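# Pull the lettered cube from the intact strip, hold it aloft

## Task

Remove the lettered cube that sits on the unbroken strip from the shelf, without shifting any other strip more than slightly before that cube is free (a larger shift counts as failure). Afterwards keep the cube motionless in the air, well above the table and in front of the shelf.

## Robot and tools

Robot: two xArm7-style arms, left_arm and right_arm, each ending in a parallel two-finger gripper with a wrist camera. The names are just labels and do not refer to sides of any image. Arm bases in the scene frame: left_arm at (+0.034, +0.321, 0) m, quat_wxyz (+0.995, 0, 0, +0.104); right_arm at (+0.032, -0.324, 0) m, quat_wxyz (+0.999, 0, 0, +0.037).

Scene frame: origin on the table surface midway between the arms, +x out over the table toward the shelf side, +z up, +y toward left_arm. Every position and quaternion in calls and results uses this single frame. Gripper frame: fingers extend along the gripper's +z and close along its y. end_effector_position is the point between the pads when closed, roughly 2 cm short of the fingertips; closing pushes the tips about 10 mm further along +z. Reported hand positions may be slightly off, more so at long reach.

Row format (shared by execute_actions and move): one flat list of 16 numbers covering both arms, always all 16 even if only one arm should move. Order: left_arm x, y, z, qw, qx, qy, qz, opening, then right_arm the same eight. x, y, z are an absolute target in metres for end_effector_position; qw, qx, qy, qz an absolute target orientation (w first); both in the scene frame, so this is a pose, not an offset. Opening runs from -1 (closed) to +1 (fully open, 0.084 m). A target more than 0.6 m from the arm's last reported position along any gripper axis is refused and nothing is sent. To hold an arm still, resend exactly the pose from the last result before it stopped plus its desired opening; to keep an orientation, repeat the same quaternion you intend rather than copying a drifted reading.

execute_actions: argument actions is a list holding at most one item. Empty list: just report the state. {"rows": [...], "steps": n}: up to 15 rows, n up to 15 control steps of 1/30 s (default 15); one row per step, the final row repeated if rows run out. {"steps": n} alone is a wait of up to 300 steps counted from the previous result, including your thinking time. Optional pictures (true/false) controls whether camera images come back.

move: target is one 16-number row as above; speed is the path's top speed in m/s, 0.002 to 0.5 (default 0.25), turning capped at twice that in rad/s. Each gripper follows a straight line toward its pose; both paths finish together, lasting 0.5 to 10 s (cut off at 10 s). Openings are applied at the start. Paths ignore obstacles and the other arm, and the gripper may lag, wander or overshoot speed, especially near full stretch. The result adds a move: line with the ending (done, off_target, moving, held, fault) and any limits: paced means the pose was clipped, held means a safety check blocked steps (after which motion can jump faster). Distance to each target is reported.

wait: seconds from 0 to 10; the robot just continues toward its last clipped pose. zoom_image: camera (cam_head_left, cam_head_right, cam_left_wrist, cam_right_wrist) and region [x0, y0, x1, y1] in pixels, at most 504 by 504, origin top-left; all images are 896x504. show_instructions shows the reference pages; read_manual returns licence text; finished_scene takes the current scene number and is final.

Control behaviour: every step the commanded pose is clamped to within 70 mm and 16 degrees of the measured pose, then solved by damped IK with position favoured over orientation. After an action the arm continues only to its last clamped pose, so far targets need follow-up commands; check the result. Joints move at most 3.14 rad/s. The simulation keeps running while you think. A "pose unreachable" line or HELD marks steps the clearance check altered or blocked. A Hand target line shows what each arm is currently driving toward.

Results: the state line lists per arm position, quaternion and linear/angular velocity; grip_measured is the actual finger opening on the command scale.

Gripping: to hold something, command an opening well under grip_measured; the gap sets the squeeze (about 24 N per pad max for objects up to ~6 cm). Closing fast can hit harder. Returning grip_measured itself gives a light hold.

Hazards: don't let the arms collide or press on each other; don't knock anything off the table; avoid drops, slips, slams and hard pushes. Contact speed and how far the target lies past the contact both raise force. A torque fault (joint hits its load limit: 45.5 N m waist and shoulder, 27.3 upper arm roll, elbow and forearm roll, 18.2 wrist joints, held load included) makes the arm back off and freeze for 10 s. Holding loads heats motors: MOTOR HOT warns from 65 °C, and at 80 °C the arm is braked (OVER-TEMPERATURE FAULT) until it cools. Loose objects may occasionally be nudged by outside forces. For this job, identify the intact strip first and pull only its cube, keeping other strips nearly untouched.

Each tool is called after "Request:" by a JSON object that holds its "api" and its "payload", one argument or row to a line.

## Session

Request:
{"api": "execute_actions", "payload": {
  "actions": []
}}

Scene clock: 0.00 s of 4200.00 s.
left_arm: end_effector_position=(+0.5990, -0.0021, +0.1247) grip_measured=+1.00 end_effector_quat_wxyz=(-0.031, -0.608, +0.792, +0.041) end_effector_velocity=(+0.000, +0.000, -0.000) end_effector_angular_velocity=(-0.000, -0.000, -0.000) | right_arm: end_effector_position=(+0.1999, -0.6892, +0.1433) grip_measured=+1.00 end_effector_quat_wxyz=(-0.444, +0.593, +0.380, -0.555) end_effector_velocity=(-0.000, +0.000, -0.000) end_effector_angular_velocity=(+0.000, -0.000, -0.001)
Joint positions: left_arm=[-0.655  0.831 -0.109  2.052  0.056  1.324  1.29   0.084] | right_arm=[-0.968  0.93   0.266  1.674 -0.858  2.284 -1.627  0.084]
Joint velocities: left_arm=[ 0.001  0.    -0.001  0.     0.    -0.001  0.    -0.   ] | right_arm=[-0.001  0.     0.     0.     0.001 -0.     0.     0.   ]
Hand target (left_arm): +0.599, -0.002, +0.125; -0.031, -0.608, +0.792, +0.041
Hand target (right_arm): +0.200, -0.689, +0.143; -0.444, +0.593, +0.380, -0.555

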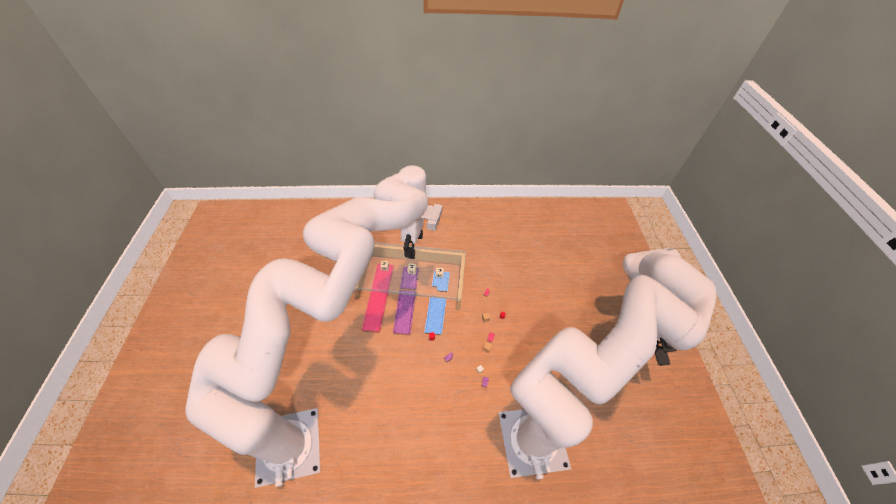

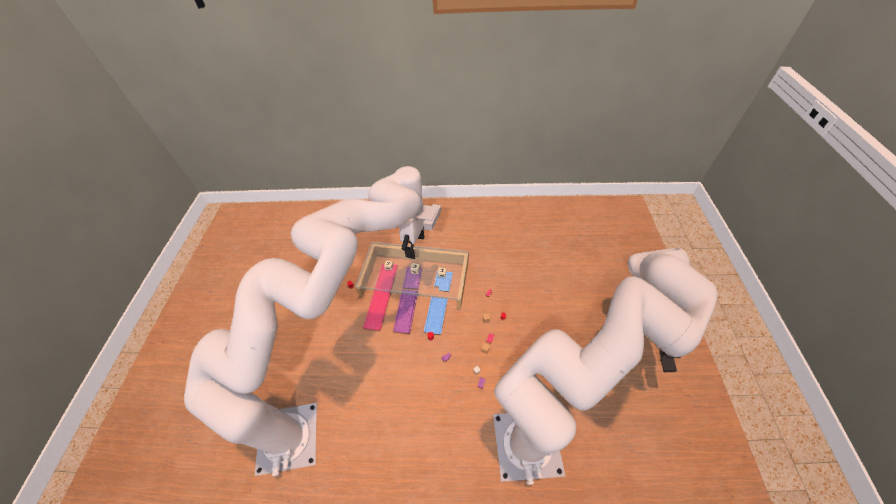

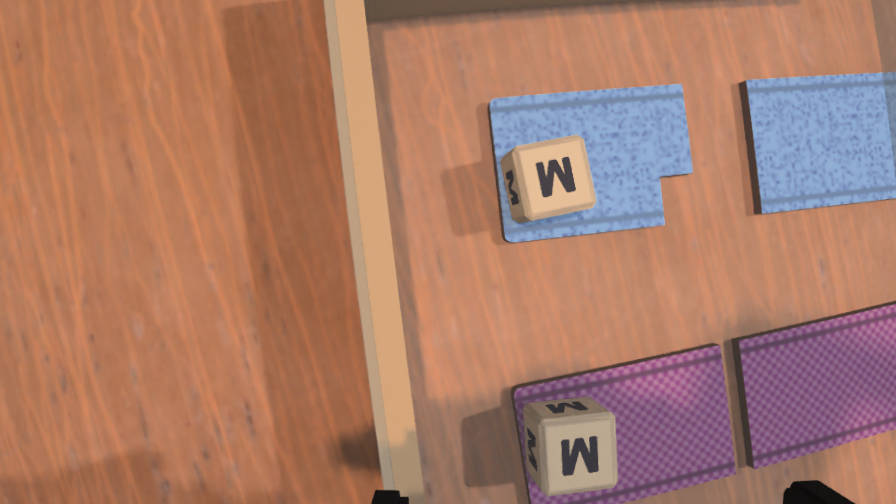

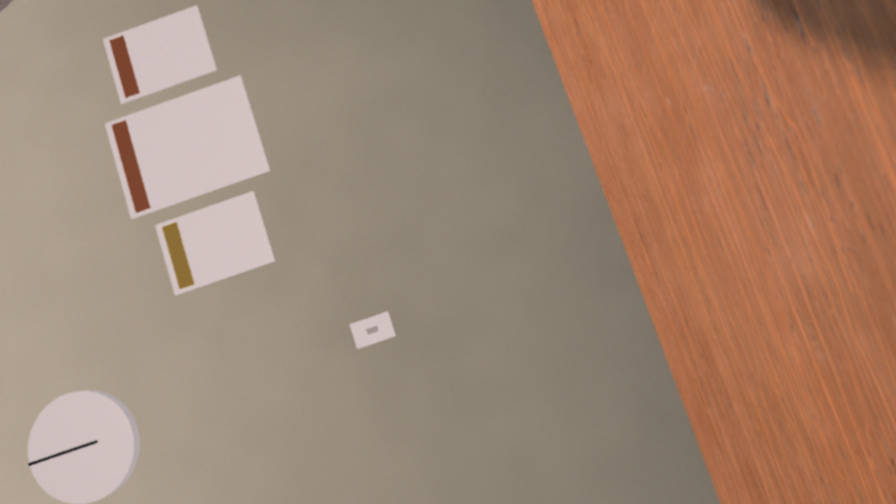

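Red it is.

Request:
{"api": "move", "payload": {
  "target": [0.39,0.08,0.3,0,1,0,0,1, 0.2,-0.689,0.143,-0.444,0.593,0.38,-0.555,1],
  "speed": 0.35
}}

Scene clock: 4.13 s of 4200.00 s.
left_arm: end_effector_position=(+0.3903, +0.0798, +0.2999) grip_measured=+1.00 end_effector_quat_wxyz=(+0.000, +1.000, -0.000, -0.000) end_effector_velocity=(-0.000, -0.000, +0.002) end_effector_angular_velocity=(-0.002, -0.005, +0.004) | right_arm: end_effector_position=(+0.2000, -0.6890, +0.1430) grip_measured=+1.00 end_effector_quat_wxyz=(-0.444, +0.593, +0.380, -0.555) end_effector_velocity=(+0.000, +0.000, -0.001) end_effector_angular_velocity=(+0.001, +0.001, +0.000)
Joint positions: left_arm=[-0.773 -0.167 -0.026  1.144 -0.005  1.311 -0.59   0.084] | right_arm=[-0.967  0.931  0.266  1.675 -0.857  2.284 -1.626  0.084]
Joint velocities: left_arm=[-0.001 -0.004 -0.001  0.001  0.001 -0.    -0.006  0.   ] | right_arm=[ 0.001  0.001 -0.     0.     0.     0.    -0.     0.   ]
Hand target (left_arm): +0.390, +0.080, +0.300; +0.000, +1.000, +0.000, -0.000
Hand target (right_arm): +0.200, -0.689, +0.143; -0.444, +0.593, +0.380, -0.555
Off the commanded pose (left_arm): 0.000 m, 0 deg.
Off the commanded pose (right_arm): 0.000 m, 0 deg.
move: done

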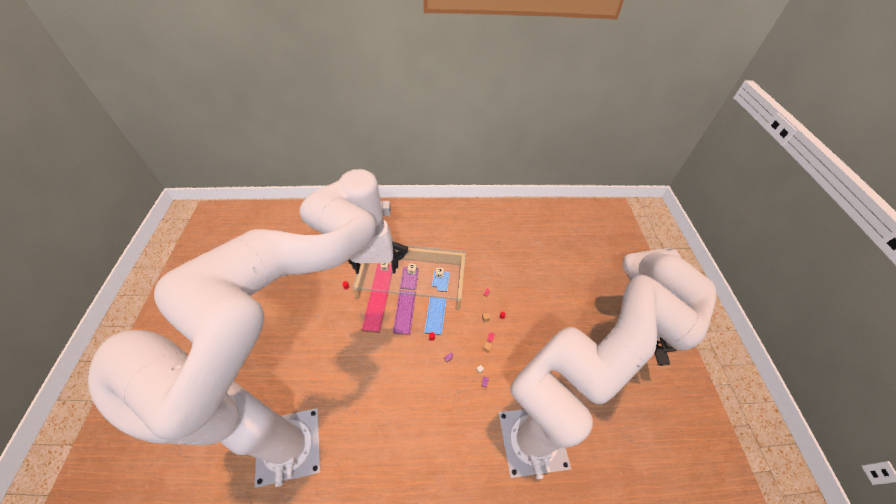

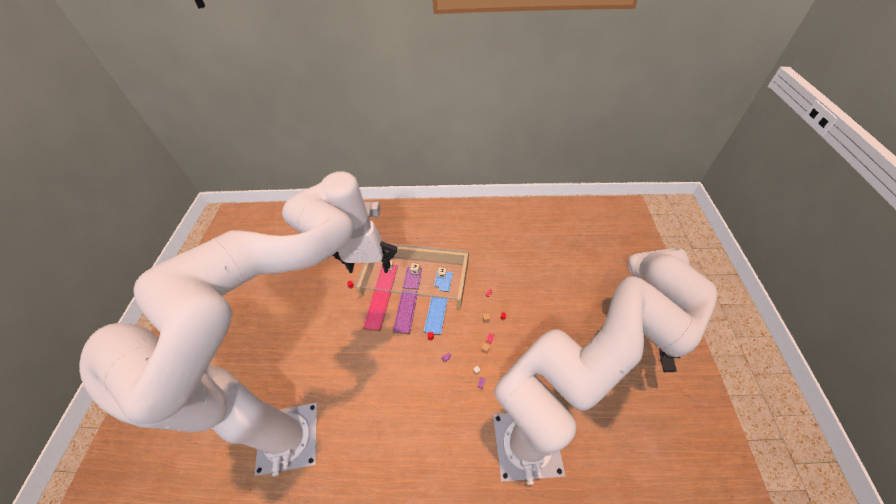

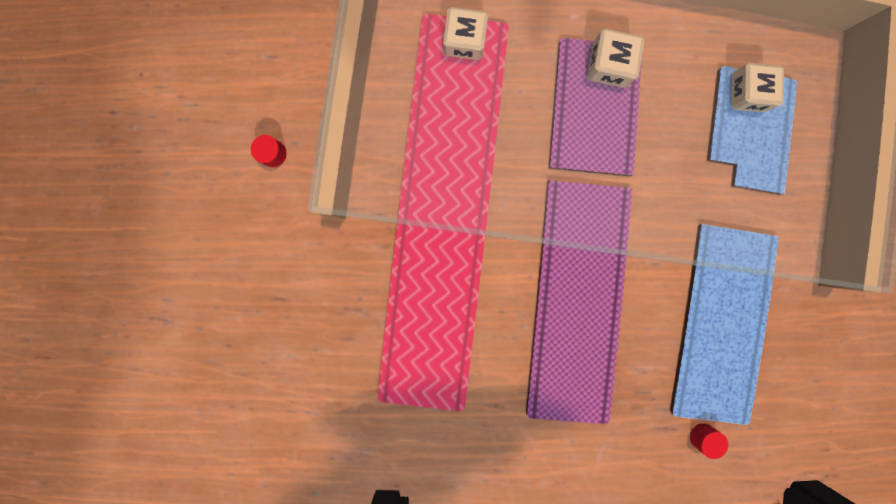

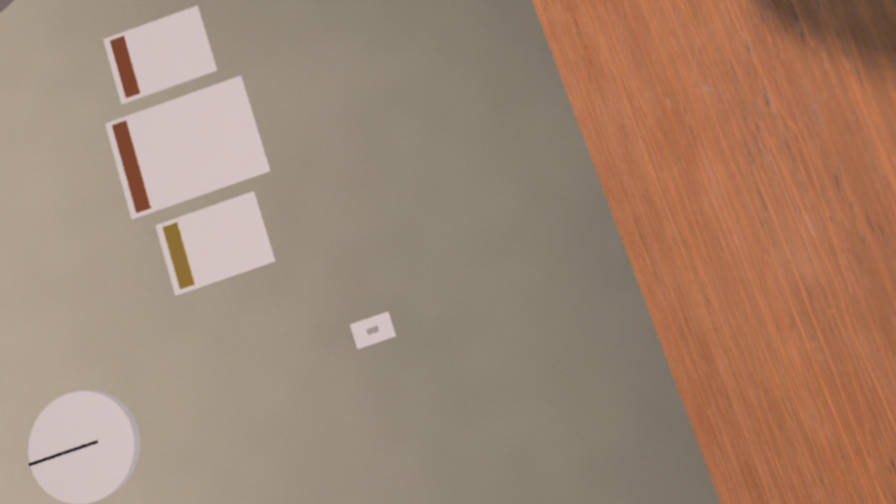

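Request:
{"api": "move", "payload": {
  "target": [0.385,0.126,0.06,0,1,-0.057,0,0.8, 0.2,-0.689,0.143,-0.444,0.593,0.38,-0.555,1]
}}

Scene clock: 7.53 s of 4200.00 s.
left_arm: end_effector_position=(+0.3848, +0.1265, +0.0608) grip_measured=+0.80 end_effector_quat_wxyz=(-0.000, +0.998, -0.056, +0.001) end_effector_velocity=(-0.002, +0.002, -0.004) end_effector_angular_velocity=(+0.003, +0.005, +0.002) | right_arm: end_effector_position=(+0.2000, -0.6890, +0.1430) grip_measured=+1.00 end_effector_quat_wxyz=(-0.444, +0.593, +0.380, -0.555) end_effector_velocity=(+0.000, +0.000, +0.000) end_effector_angular_velocity=(-0.001, -0.001, +0.000)
Joint positions: left_arm=[-0.739  0.065  0.024  0.646 -0.001  0.579 -0.394  0.077] | right_arm=[-0.967  0.931  0.266  1.675 -0.857  2.284 -1.626  0.084]
Joint velocities: left_arm=[ 0.002  0.006  0.    -0.005 -0.001 -0.005  0.001 -0.   ] | right_arm=[ 0.001 -0.001  0.    -0.     0.     0.     0.001 -0.   ]
Hand target (left_arm): +0.384, +0.127, +0.060; -0.001, +0.998, -0.056, +0.000
Hand target (right_arm): +0.200, -0.689, +0.143; -0.444, +0.593, +0.380, -0.555
Off the commanded pose (left_arm): 0.001 m, 0 deg.
Off the commanded pose (right_arm): 0.000 m, 0 deg.
move: done

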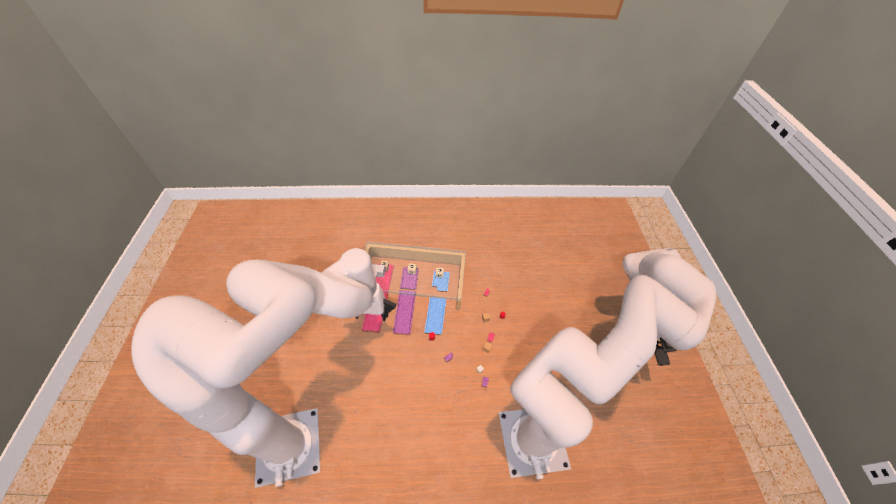

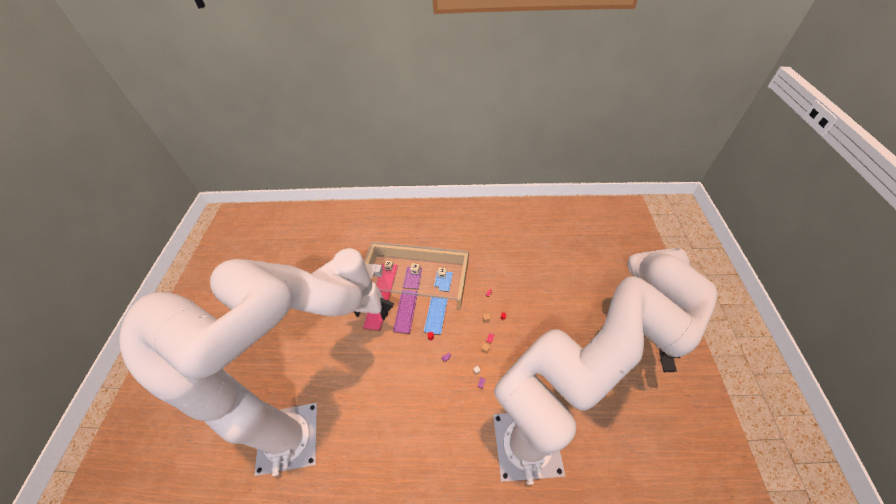

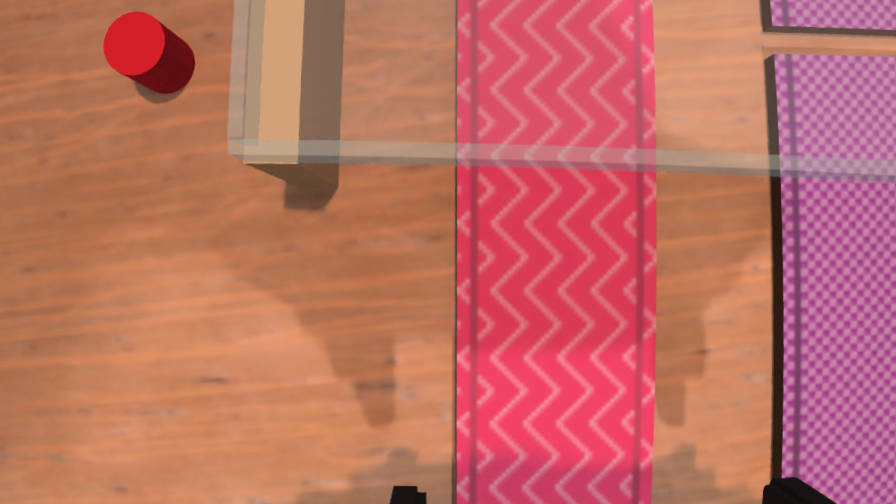

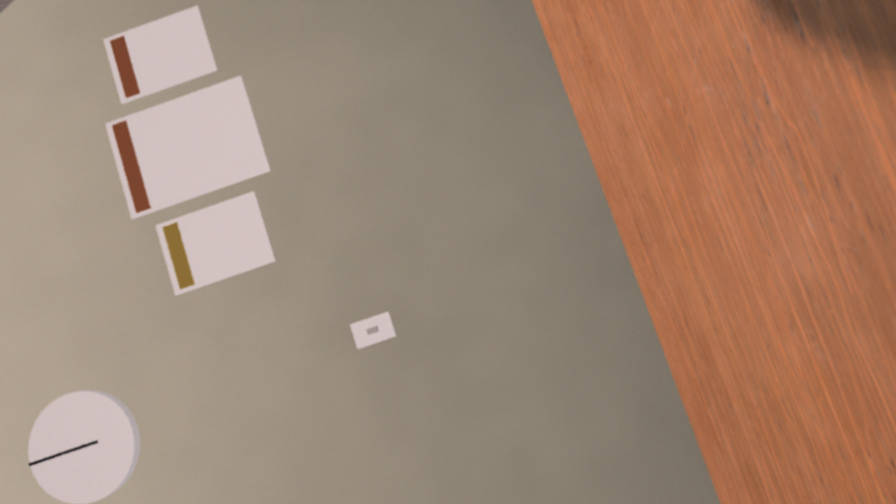

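Centre ≈556 vs expected 564: shift +2 mm.

Request:
{"api": "move", "payload": {
  "target": [0.385,0.129,0.019,0,1,-0.057,0,0.7, 0.2,-0.689,0.143,-0.444,0.593,0.38,-0.555,1],
  "speed": 0.05
}}

Request:
{"api": "move", "payload": {
  "target": [0.385,0.129,0.019,0,1,-0.057,0,-0.5, 0.2,-0.689,0.143,-0.444,0.593,0.38,-0.555,1]
}}

Request:
{"api": "move", "payload": {
  "target": [0.195,0.151,0.019,0,1,-0.057,0,-0.5, 0.2,-0.689,0.143,-0.444,0.593,0.38,-0.555,1],
  "speed": 0.07
}}

Request:
{"api": "move", "payload": {
  "target": [0.195,0.151,0.019,0,1,-0.057,0,1, 0.2,-0.689,0.143,-0.444,0.593,0.38,-0.555,1]
}}

Request:
{"api": "move", "payload": {
  "target": [0.33,0.09,0.2,0,1,0,0,1, 0.2,-0.689,0.143,-0.444,0.593,0.38,-0.555,1]
}}

Scene clock: 13.00 s of 4200.00 s.
left_arm: end_effector_position=(+0.3851, +0.1291, +0.0193) grip_measured=+0.70 end_effector_quat_wxyz=(-0.000, +0.998, -0.057, +0.000) end_effector_velocity=(+0.001, -0.000, -0.001) end_effector_angular_velocity=(-0.001, -0.003, -0.000) | right_arm: end_effector_position=(+0.2000, -0.6890, +0.1430) grip_measured=+1.00 end_effector_quat_wxyz=(-0.444, +0.593, +0.380, -0.555) end_effector_velocity=(-0.000, -0.000, -0.000) end_effector_angular_velocity=(-0.000, +0.000, +0.001)
Joint positions: left_arm=[-0.734  0.183  0.025  0.632 -0.009  0.449 -0.38   0.073] | right_arm=[-0.967  0.931  0.266  1.675 -0.857  2.284 -1.626  0.084]
Joint velocities: left_arm=[-0.     0.003  0.     0.001 -0.    -0.005  0.001 -0.   ] | right_arm=[-0.     0.     0.    -0.    -0.001 -0.    -0.     0.   ]
Hand target (left_arm): +0.385, +0.129, +0.019; -0.000, +0.998, -0.057, +0.000
Hand target (right_arm): +0.200, -0.689, +0.143; -0.444, +0.593, +0.380, -0.555
Off the commanded pose (left_arm): 0.000 m, 0 deg.
Off the commanded pose (right_arm): 0.000 m, 0 deg.
After step 90, 1.33 s passed at rest.
move: done

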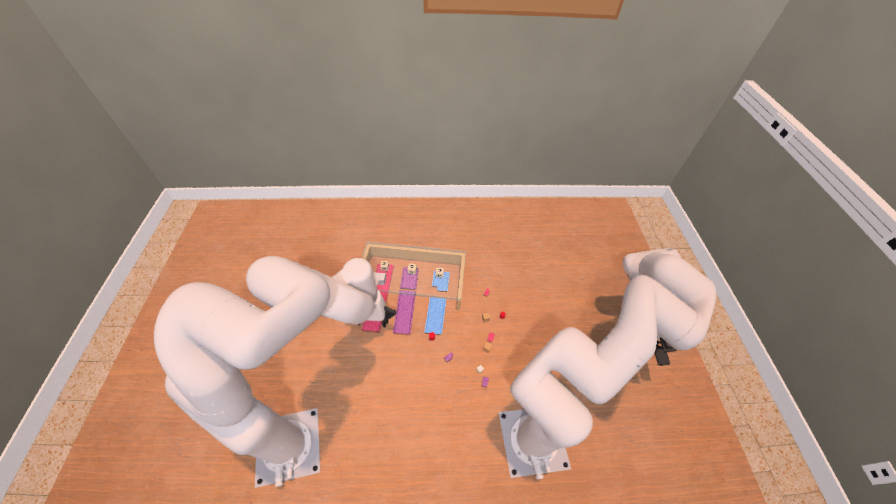

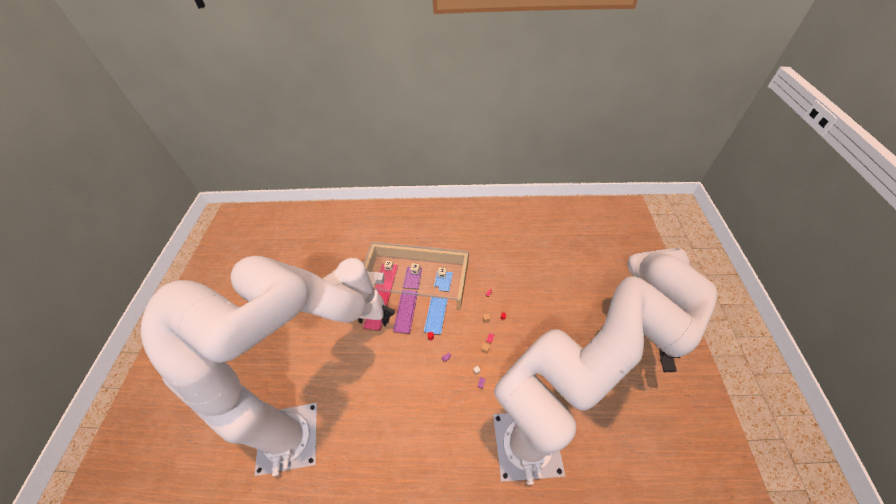

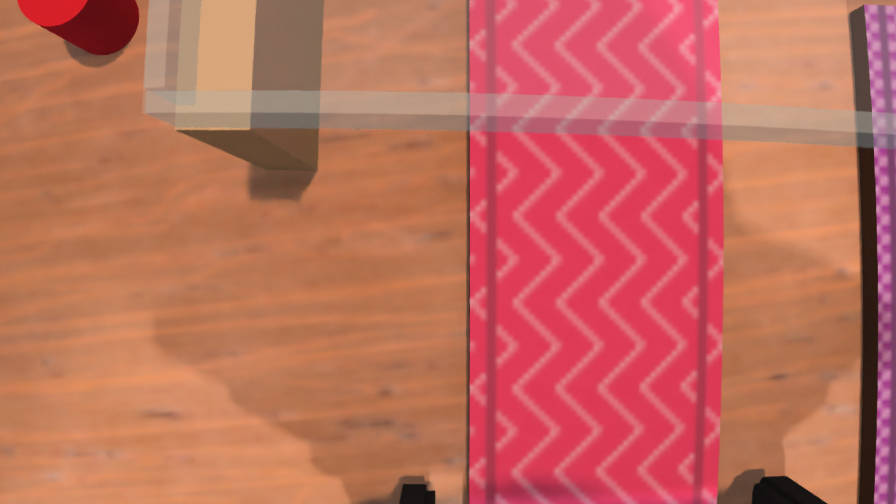

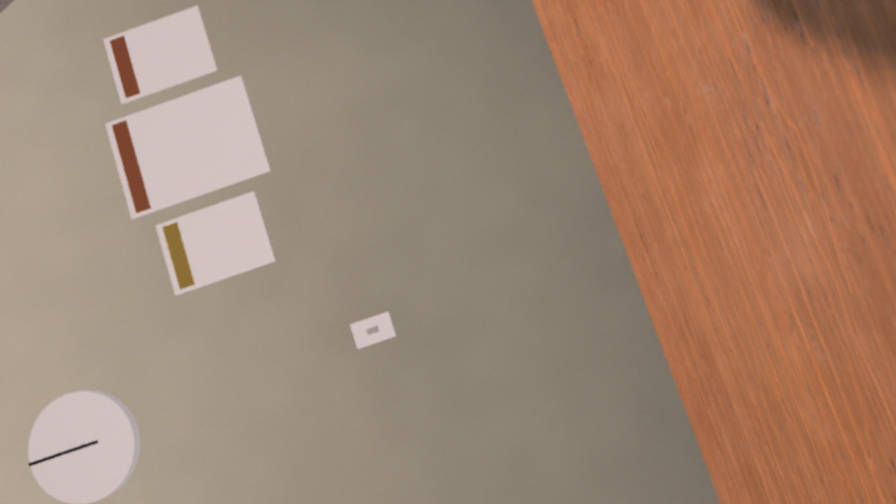

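Scene clock: 13.70 s of 4200.00 s.
left_arm: end_effector_position=(+0.3853, +0.1289, +0.0193) grip_measured=+0.29 end_effector_quat_wxyz=(+0.000, +0.998, -0.057, +0.000) end_effector_velocity=(-0.000, -0.000, -0.000) end_effector_angular_velocity=(+0.000, +0.000, -0.001) | right_arm: end_effector_position=(+0.2000, -0.6890, +0.1430) grip_measured=+1.00 end_effector_quat_wxyz=(-0.444, +0.593, +0.380, -0.555) end_effector_velocity=(-0.000, -0.000, -0.000) end_effector_angular_velocity=(+0.000, +0.000, -0.000)
Joint positions: left_arm=[-0.734  0.184  0.024  0.633 -0.01   0.449 -0.379  0.057] | right_arm=[-0.967  0.931  0.266  1.675 -0.857  2.284 -1.626  0.084]
Joint velocities: left_arm=[ 0.     0.001 -0.    -0.     0.    -0.001  0.001  0.   ] | right_arm=[-0.  0.  0.  0. -0.  0.  0. -0.]
Hand target (left_arm): +0.385, +0.129, +0.019; -0.000, +0.998, -0.057, +0.000
Hand target (right_arm): +0.200, -0.689, +0.143; -0.444, +0.593, +0.380, -0.555
Off the commanded pose (left_arm): 0.000 m, 0 deg.
Off the commanded pose (right_arm): 0.000 m, 0 deg.
move: done

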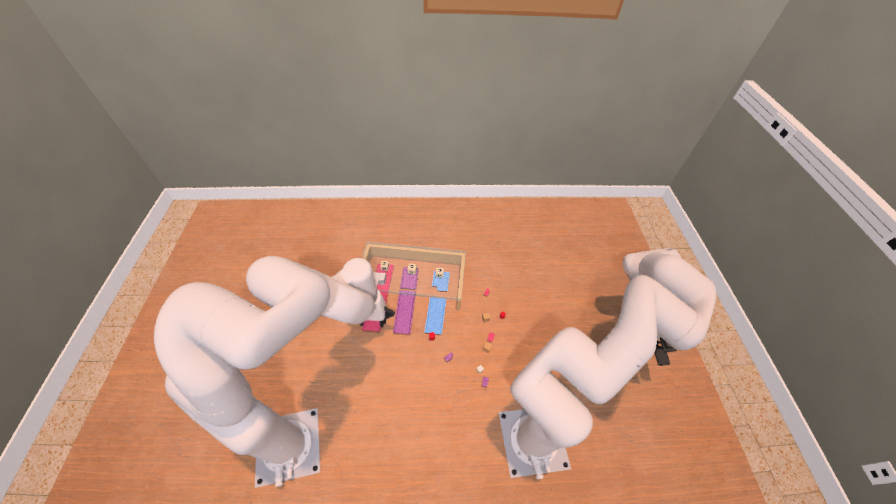

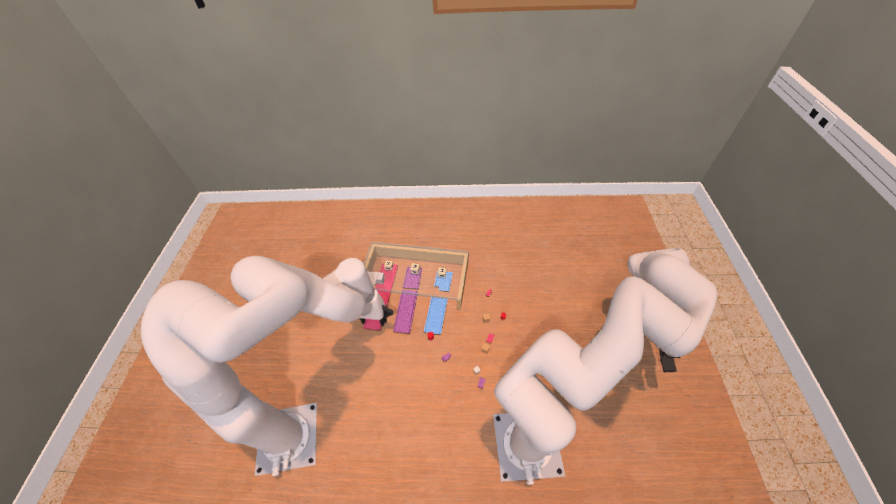

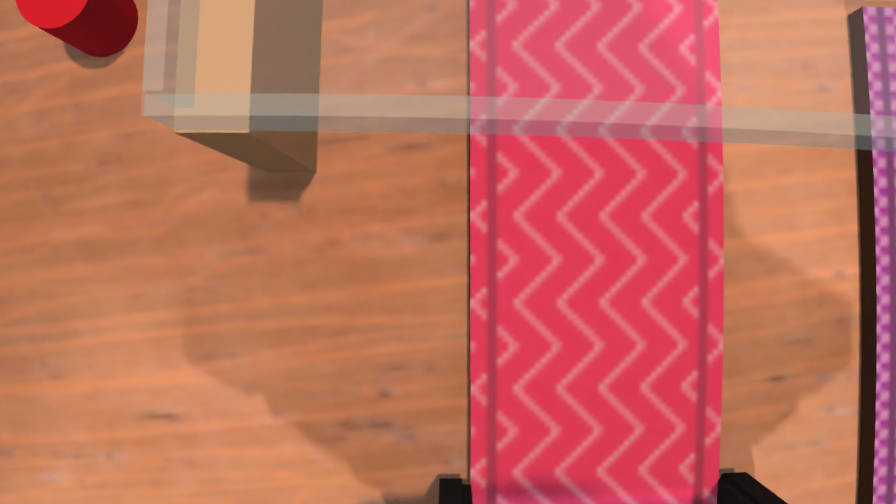

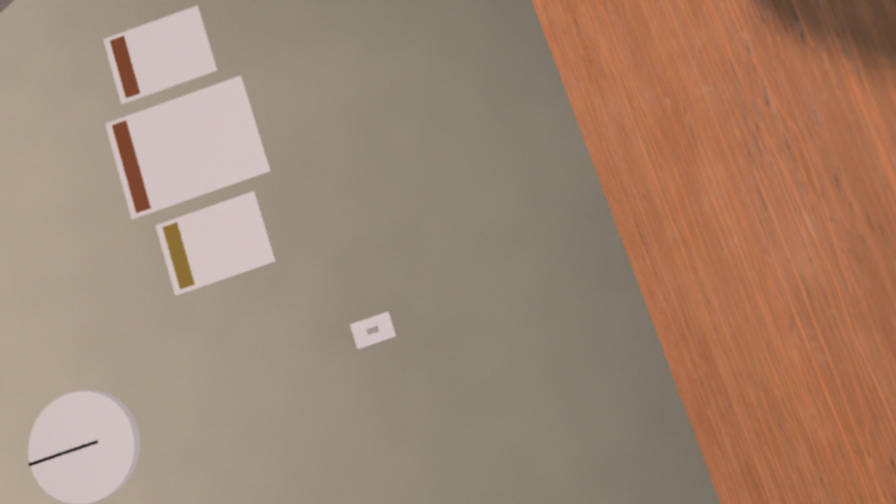

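Scene clock: 16.80 s of 4200.00 s.
left_arm: end_effector_position=(+0.1950, +0.1516, +0.0190) grip_measured=+0.29 end_effector_quat_wxyz=(-0.001, +0.998, -0.057, -0.000) end_effector_velocity=(-0.001, -0.000, +0.000) end_effector_angular_velocity=(-0.001, -0.000, +0.001) | right_arm: end_effector_position=(+0.2000, -0.6890, +0.1430) grip_measured=+1.00 end_effector_quat_wxyz=(-0.444, +0.593, +0.380, -0.555) end_effector_velocity=(-0.000, +0.000, +0.000) end_effector_angular_velocity=(+0.001, -0.001, -0.001)
Joint positions: left_arm=[-0.932 -0.306 -0.123  0.064 -0.1    0.372 -0.635  0.057] | right_arm=[-0.967  0.931  0.266  1.675 -0.857  2.284 -1.626  0.084]
Joint velocities: left_arm=[-0.002 -0.004 -0.001 -0.002 -0.003  0.002 -0.002 -0.   ] | right_arm=[-0.    -0.     0.     0.     0.001 -0.    -0.     0.   ]
Hand target (left_arm): +0.195, +0.151, +0.019; -0.001, +0.998, -0.057, +0.000
Hand target (right_arm): +0.200, -0.689, +0.143; -0.444, +0.593, +0.380, -0.555
Off the commanded pose (left_arm): 0.001 m, 0 deg.
Off the commanded pose (right_arm): 0.000 m, 0 deg.
move: done

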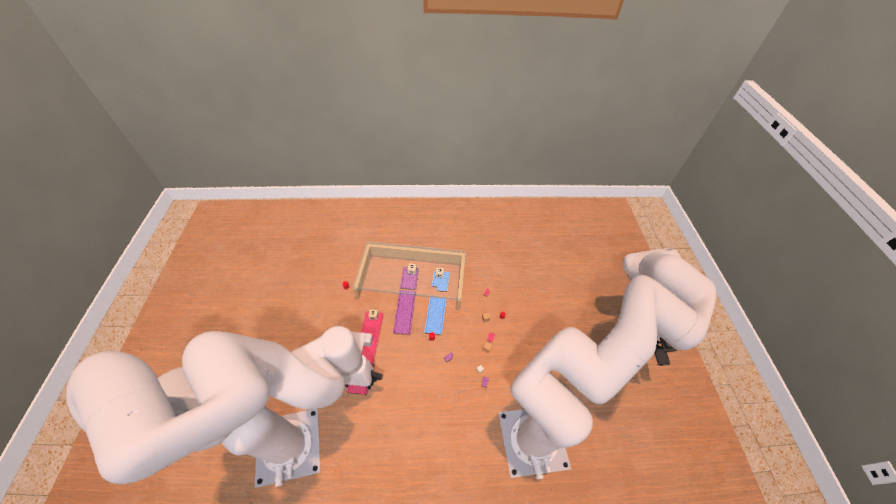

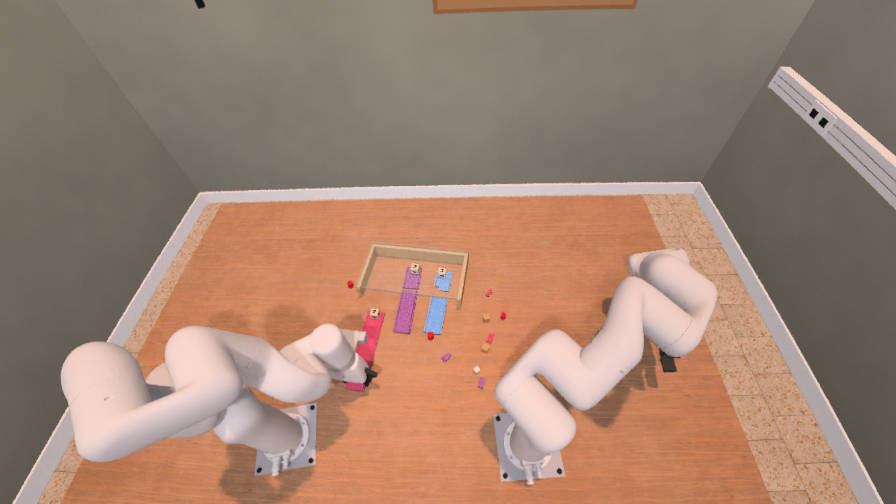

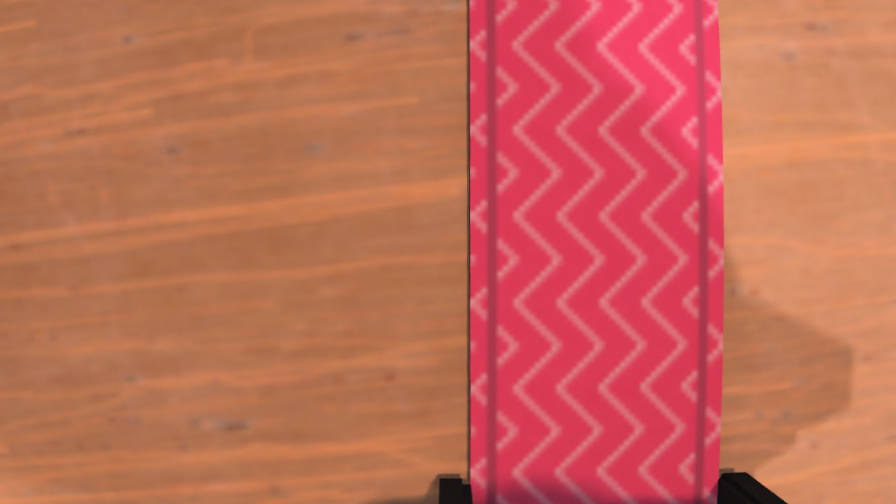

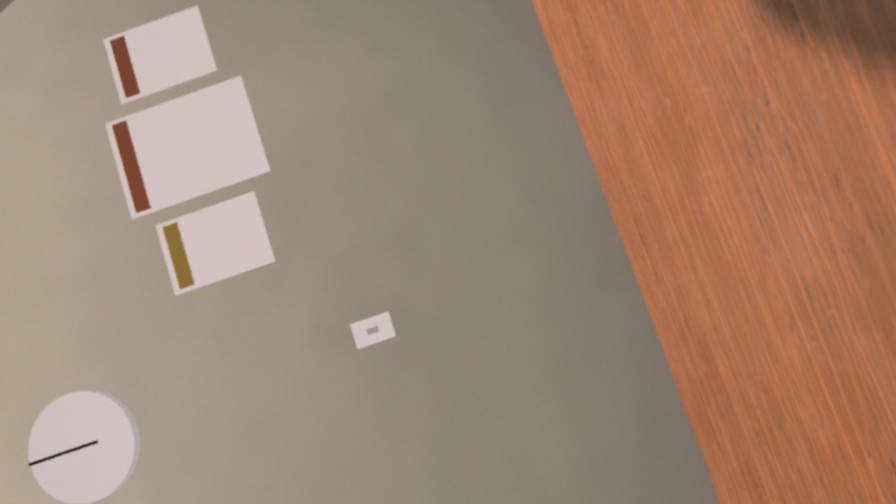

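Scene clock: 17.50 s of 4200.00 s.
left_arm: end_effector_position=(+0.1950, +0.1510, +0.0190) grip_measured=+1.00 end_effector_quat_wxyz=(-0.000, +0.998, -0.057, -0.000) end_effector_velocity=(-0.000, +0.000, +0.000) end_effector_angular_velocity=(+0.001, +0.001, -0.001) | right_arm: end_effector_position=(+0.2000, -0.6890, +0.1430) grip_measured=+1.00 end_effector_quat_wxyz=(-0.444, +0.593, +0.380, -0.555) end_effector_velocity=(+0.000, +0.000, -0.001) end_effector_angular_velocity=(+0.001, +0.000, +0.000)
Joint positions: left_arm=[-0.934 -0.306 -0.122  0.064 -0.102  0.369 -0.634  0.084] | right_arm=[-0.967  0.931  0.266  1.675 -0.857  2.284 -1.626  0.084]
Joint velocities: left_arm=[-0.001 -0.001  0.     0.     0.001  0.002  0.    -0.   ] | right_arm=[ 0.     0.002  0.     0.     0.    -0.    -0.     0.   ]
Hand target (left_arm): +0.195, +0.151, +0.019; -0.000, +0.998, -0.057, +0.000
Hand target (right_arm): +0.200, -0.689, +0.143; -0.444, +0.593, +0.380, -0.555
Off the commanded pose (left_arm): 0.000 m, 0 deg.
Off the commanded pose (right_arm): 0.000 m, 0 deg.
move: done

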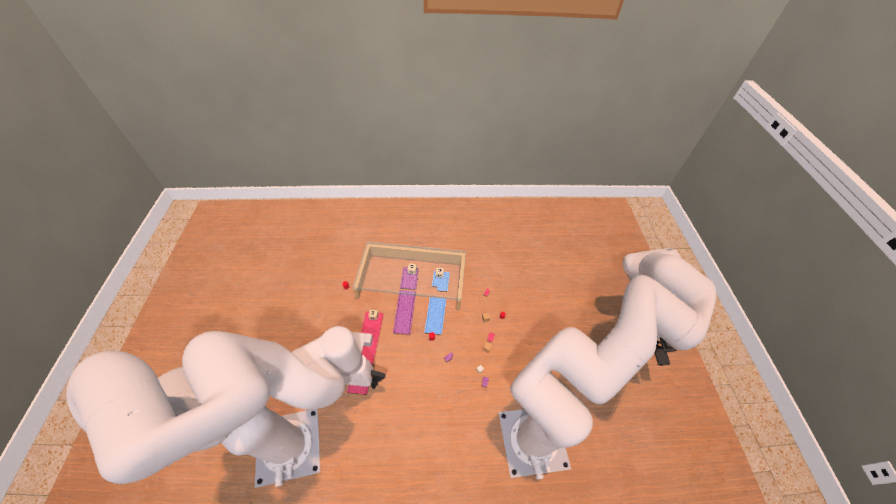

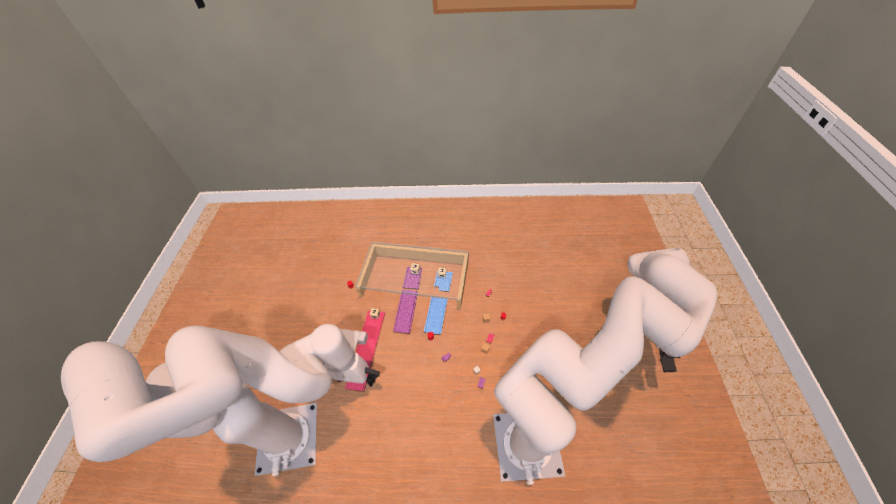

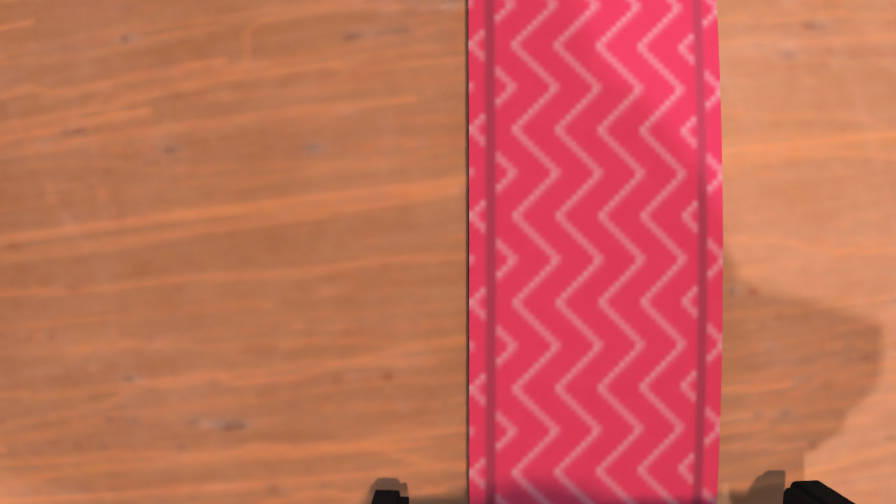

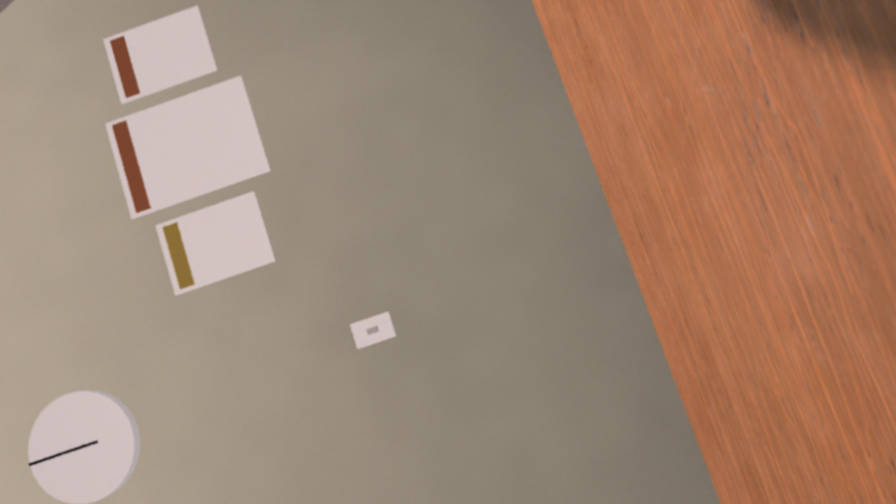

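Scene clock: 18.87 s of 4200.00 s.
left_arm: end_effector_position=(+0.3295, +0.0895, +0.1987) grip_measured=+1.00 end_effector_quat_wxyz=(+0.001, +1.000, -0.001, -0.001) end_effector_velocity=(+0.003, -0.002, +0.005) end_effector_angular_velocity=(-0.002, -0.003, +0.003) | right_arm: end_effector_position=(+0.2000, -0.6890, +0.1430) grip_measured=+1.00 end_effector_quat_wxyz=(-0.444, +0.593, +0.380, -0.555) end_effector_velocity=(+0.000, -0.000, +0.000) end_effector_angular_velocity=(-0.001, +0.000, +0.002)
Joint positions: left_arm=[-0.814 -0.29  -0.054  0.732 -0.021  1.024 -0.645  0.084] | right_arm=[-0.967  0.931  0.266  1.675 -0.857  2.284 -1.626  0.084]
Joint velocities: left_arm=[ 0.002  0.005  0.     0.018  0.001  0.01  -0.001  0.   ] | right_arm=[ 0.001 -0.     0.    -0.    -0.001  0.     0.    -0.   ]
Hand target (left_arm): +0.330, +0.089, +0.199; +0.001, +1.000, -0.001, -0.001
Hand target (right_arm): +0.200, -0.689, +0.143; -0.444, +0.593, +0.380, -0.555
Off the commanded pose (left_arm): 0.002 m, 0 deg.
Off the commanded pose (right_arm): 0.000 m, 0 deg.
move: done

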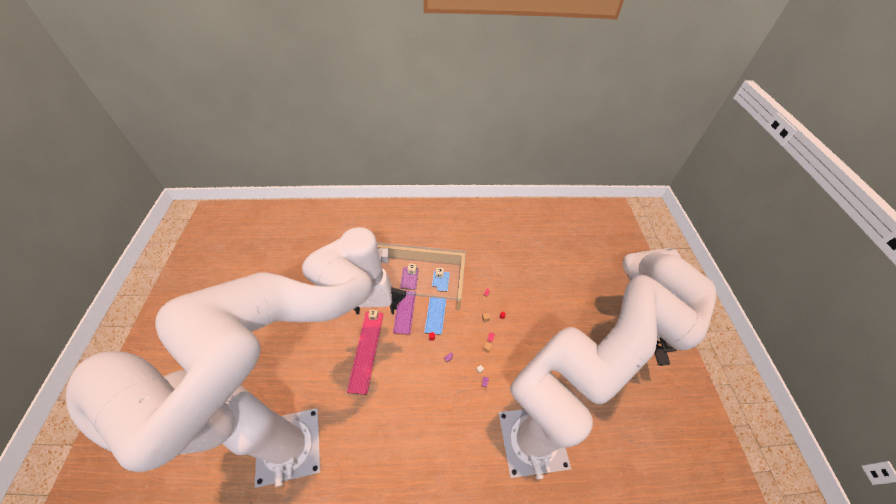

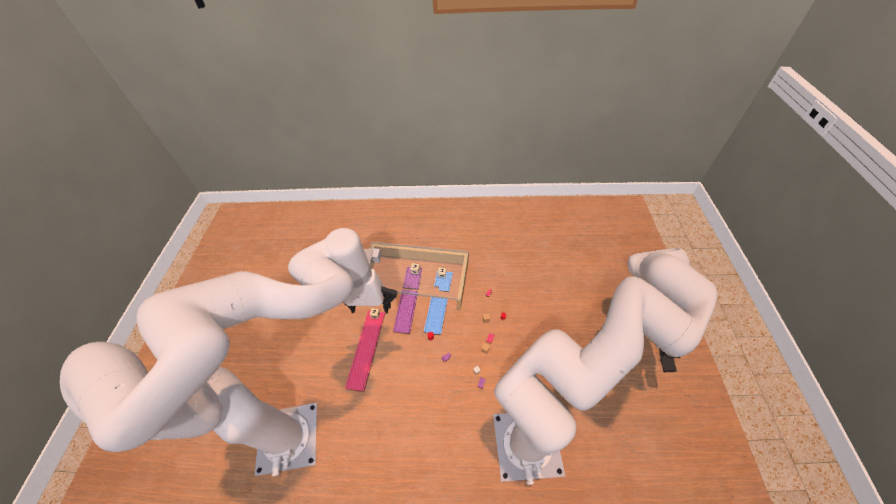

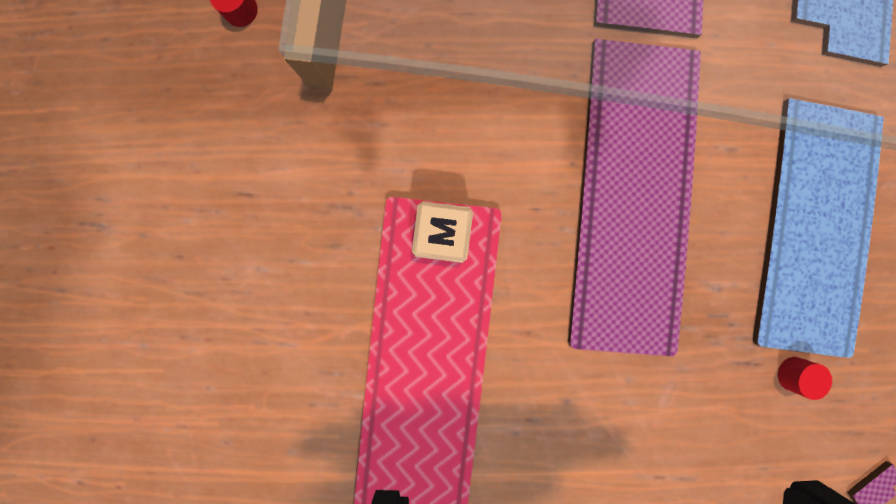

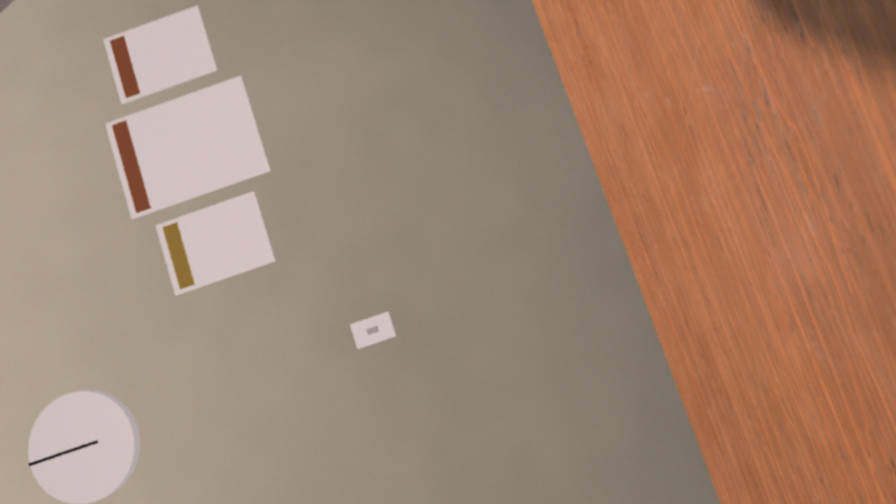

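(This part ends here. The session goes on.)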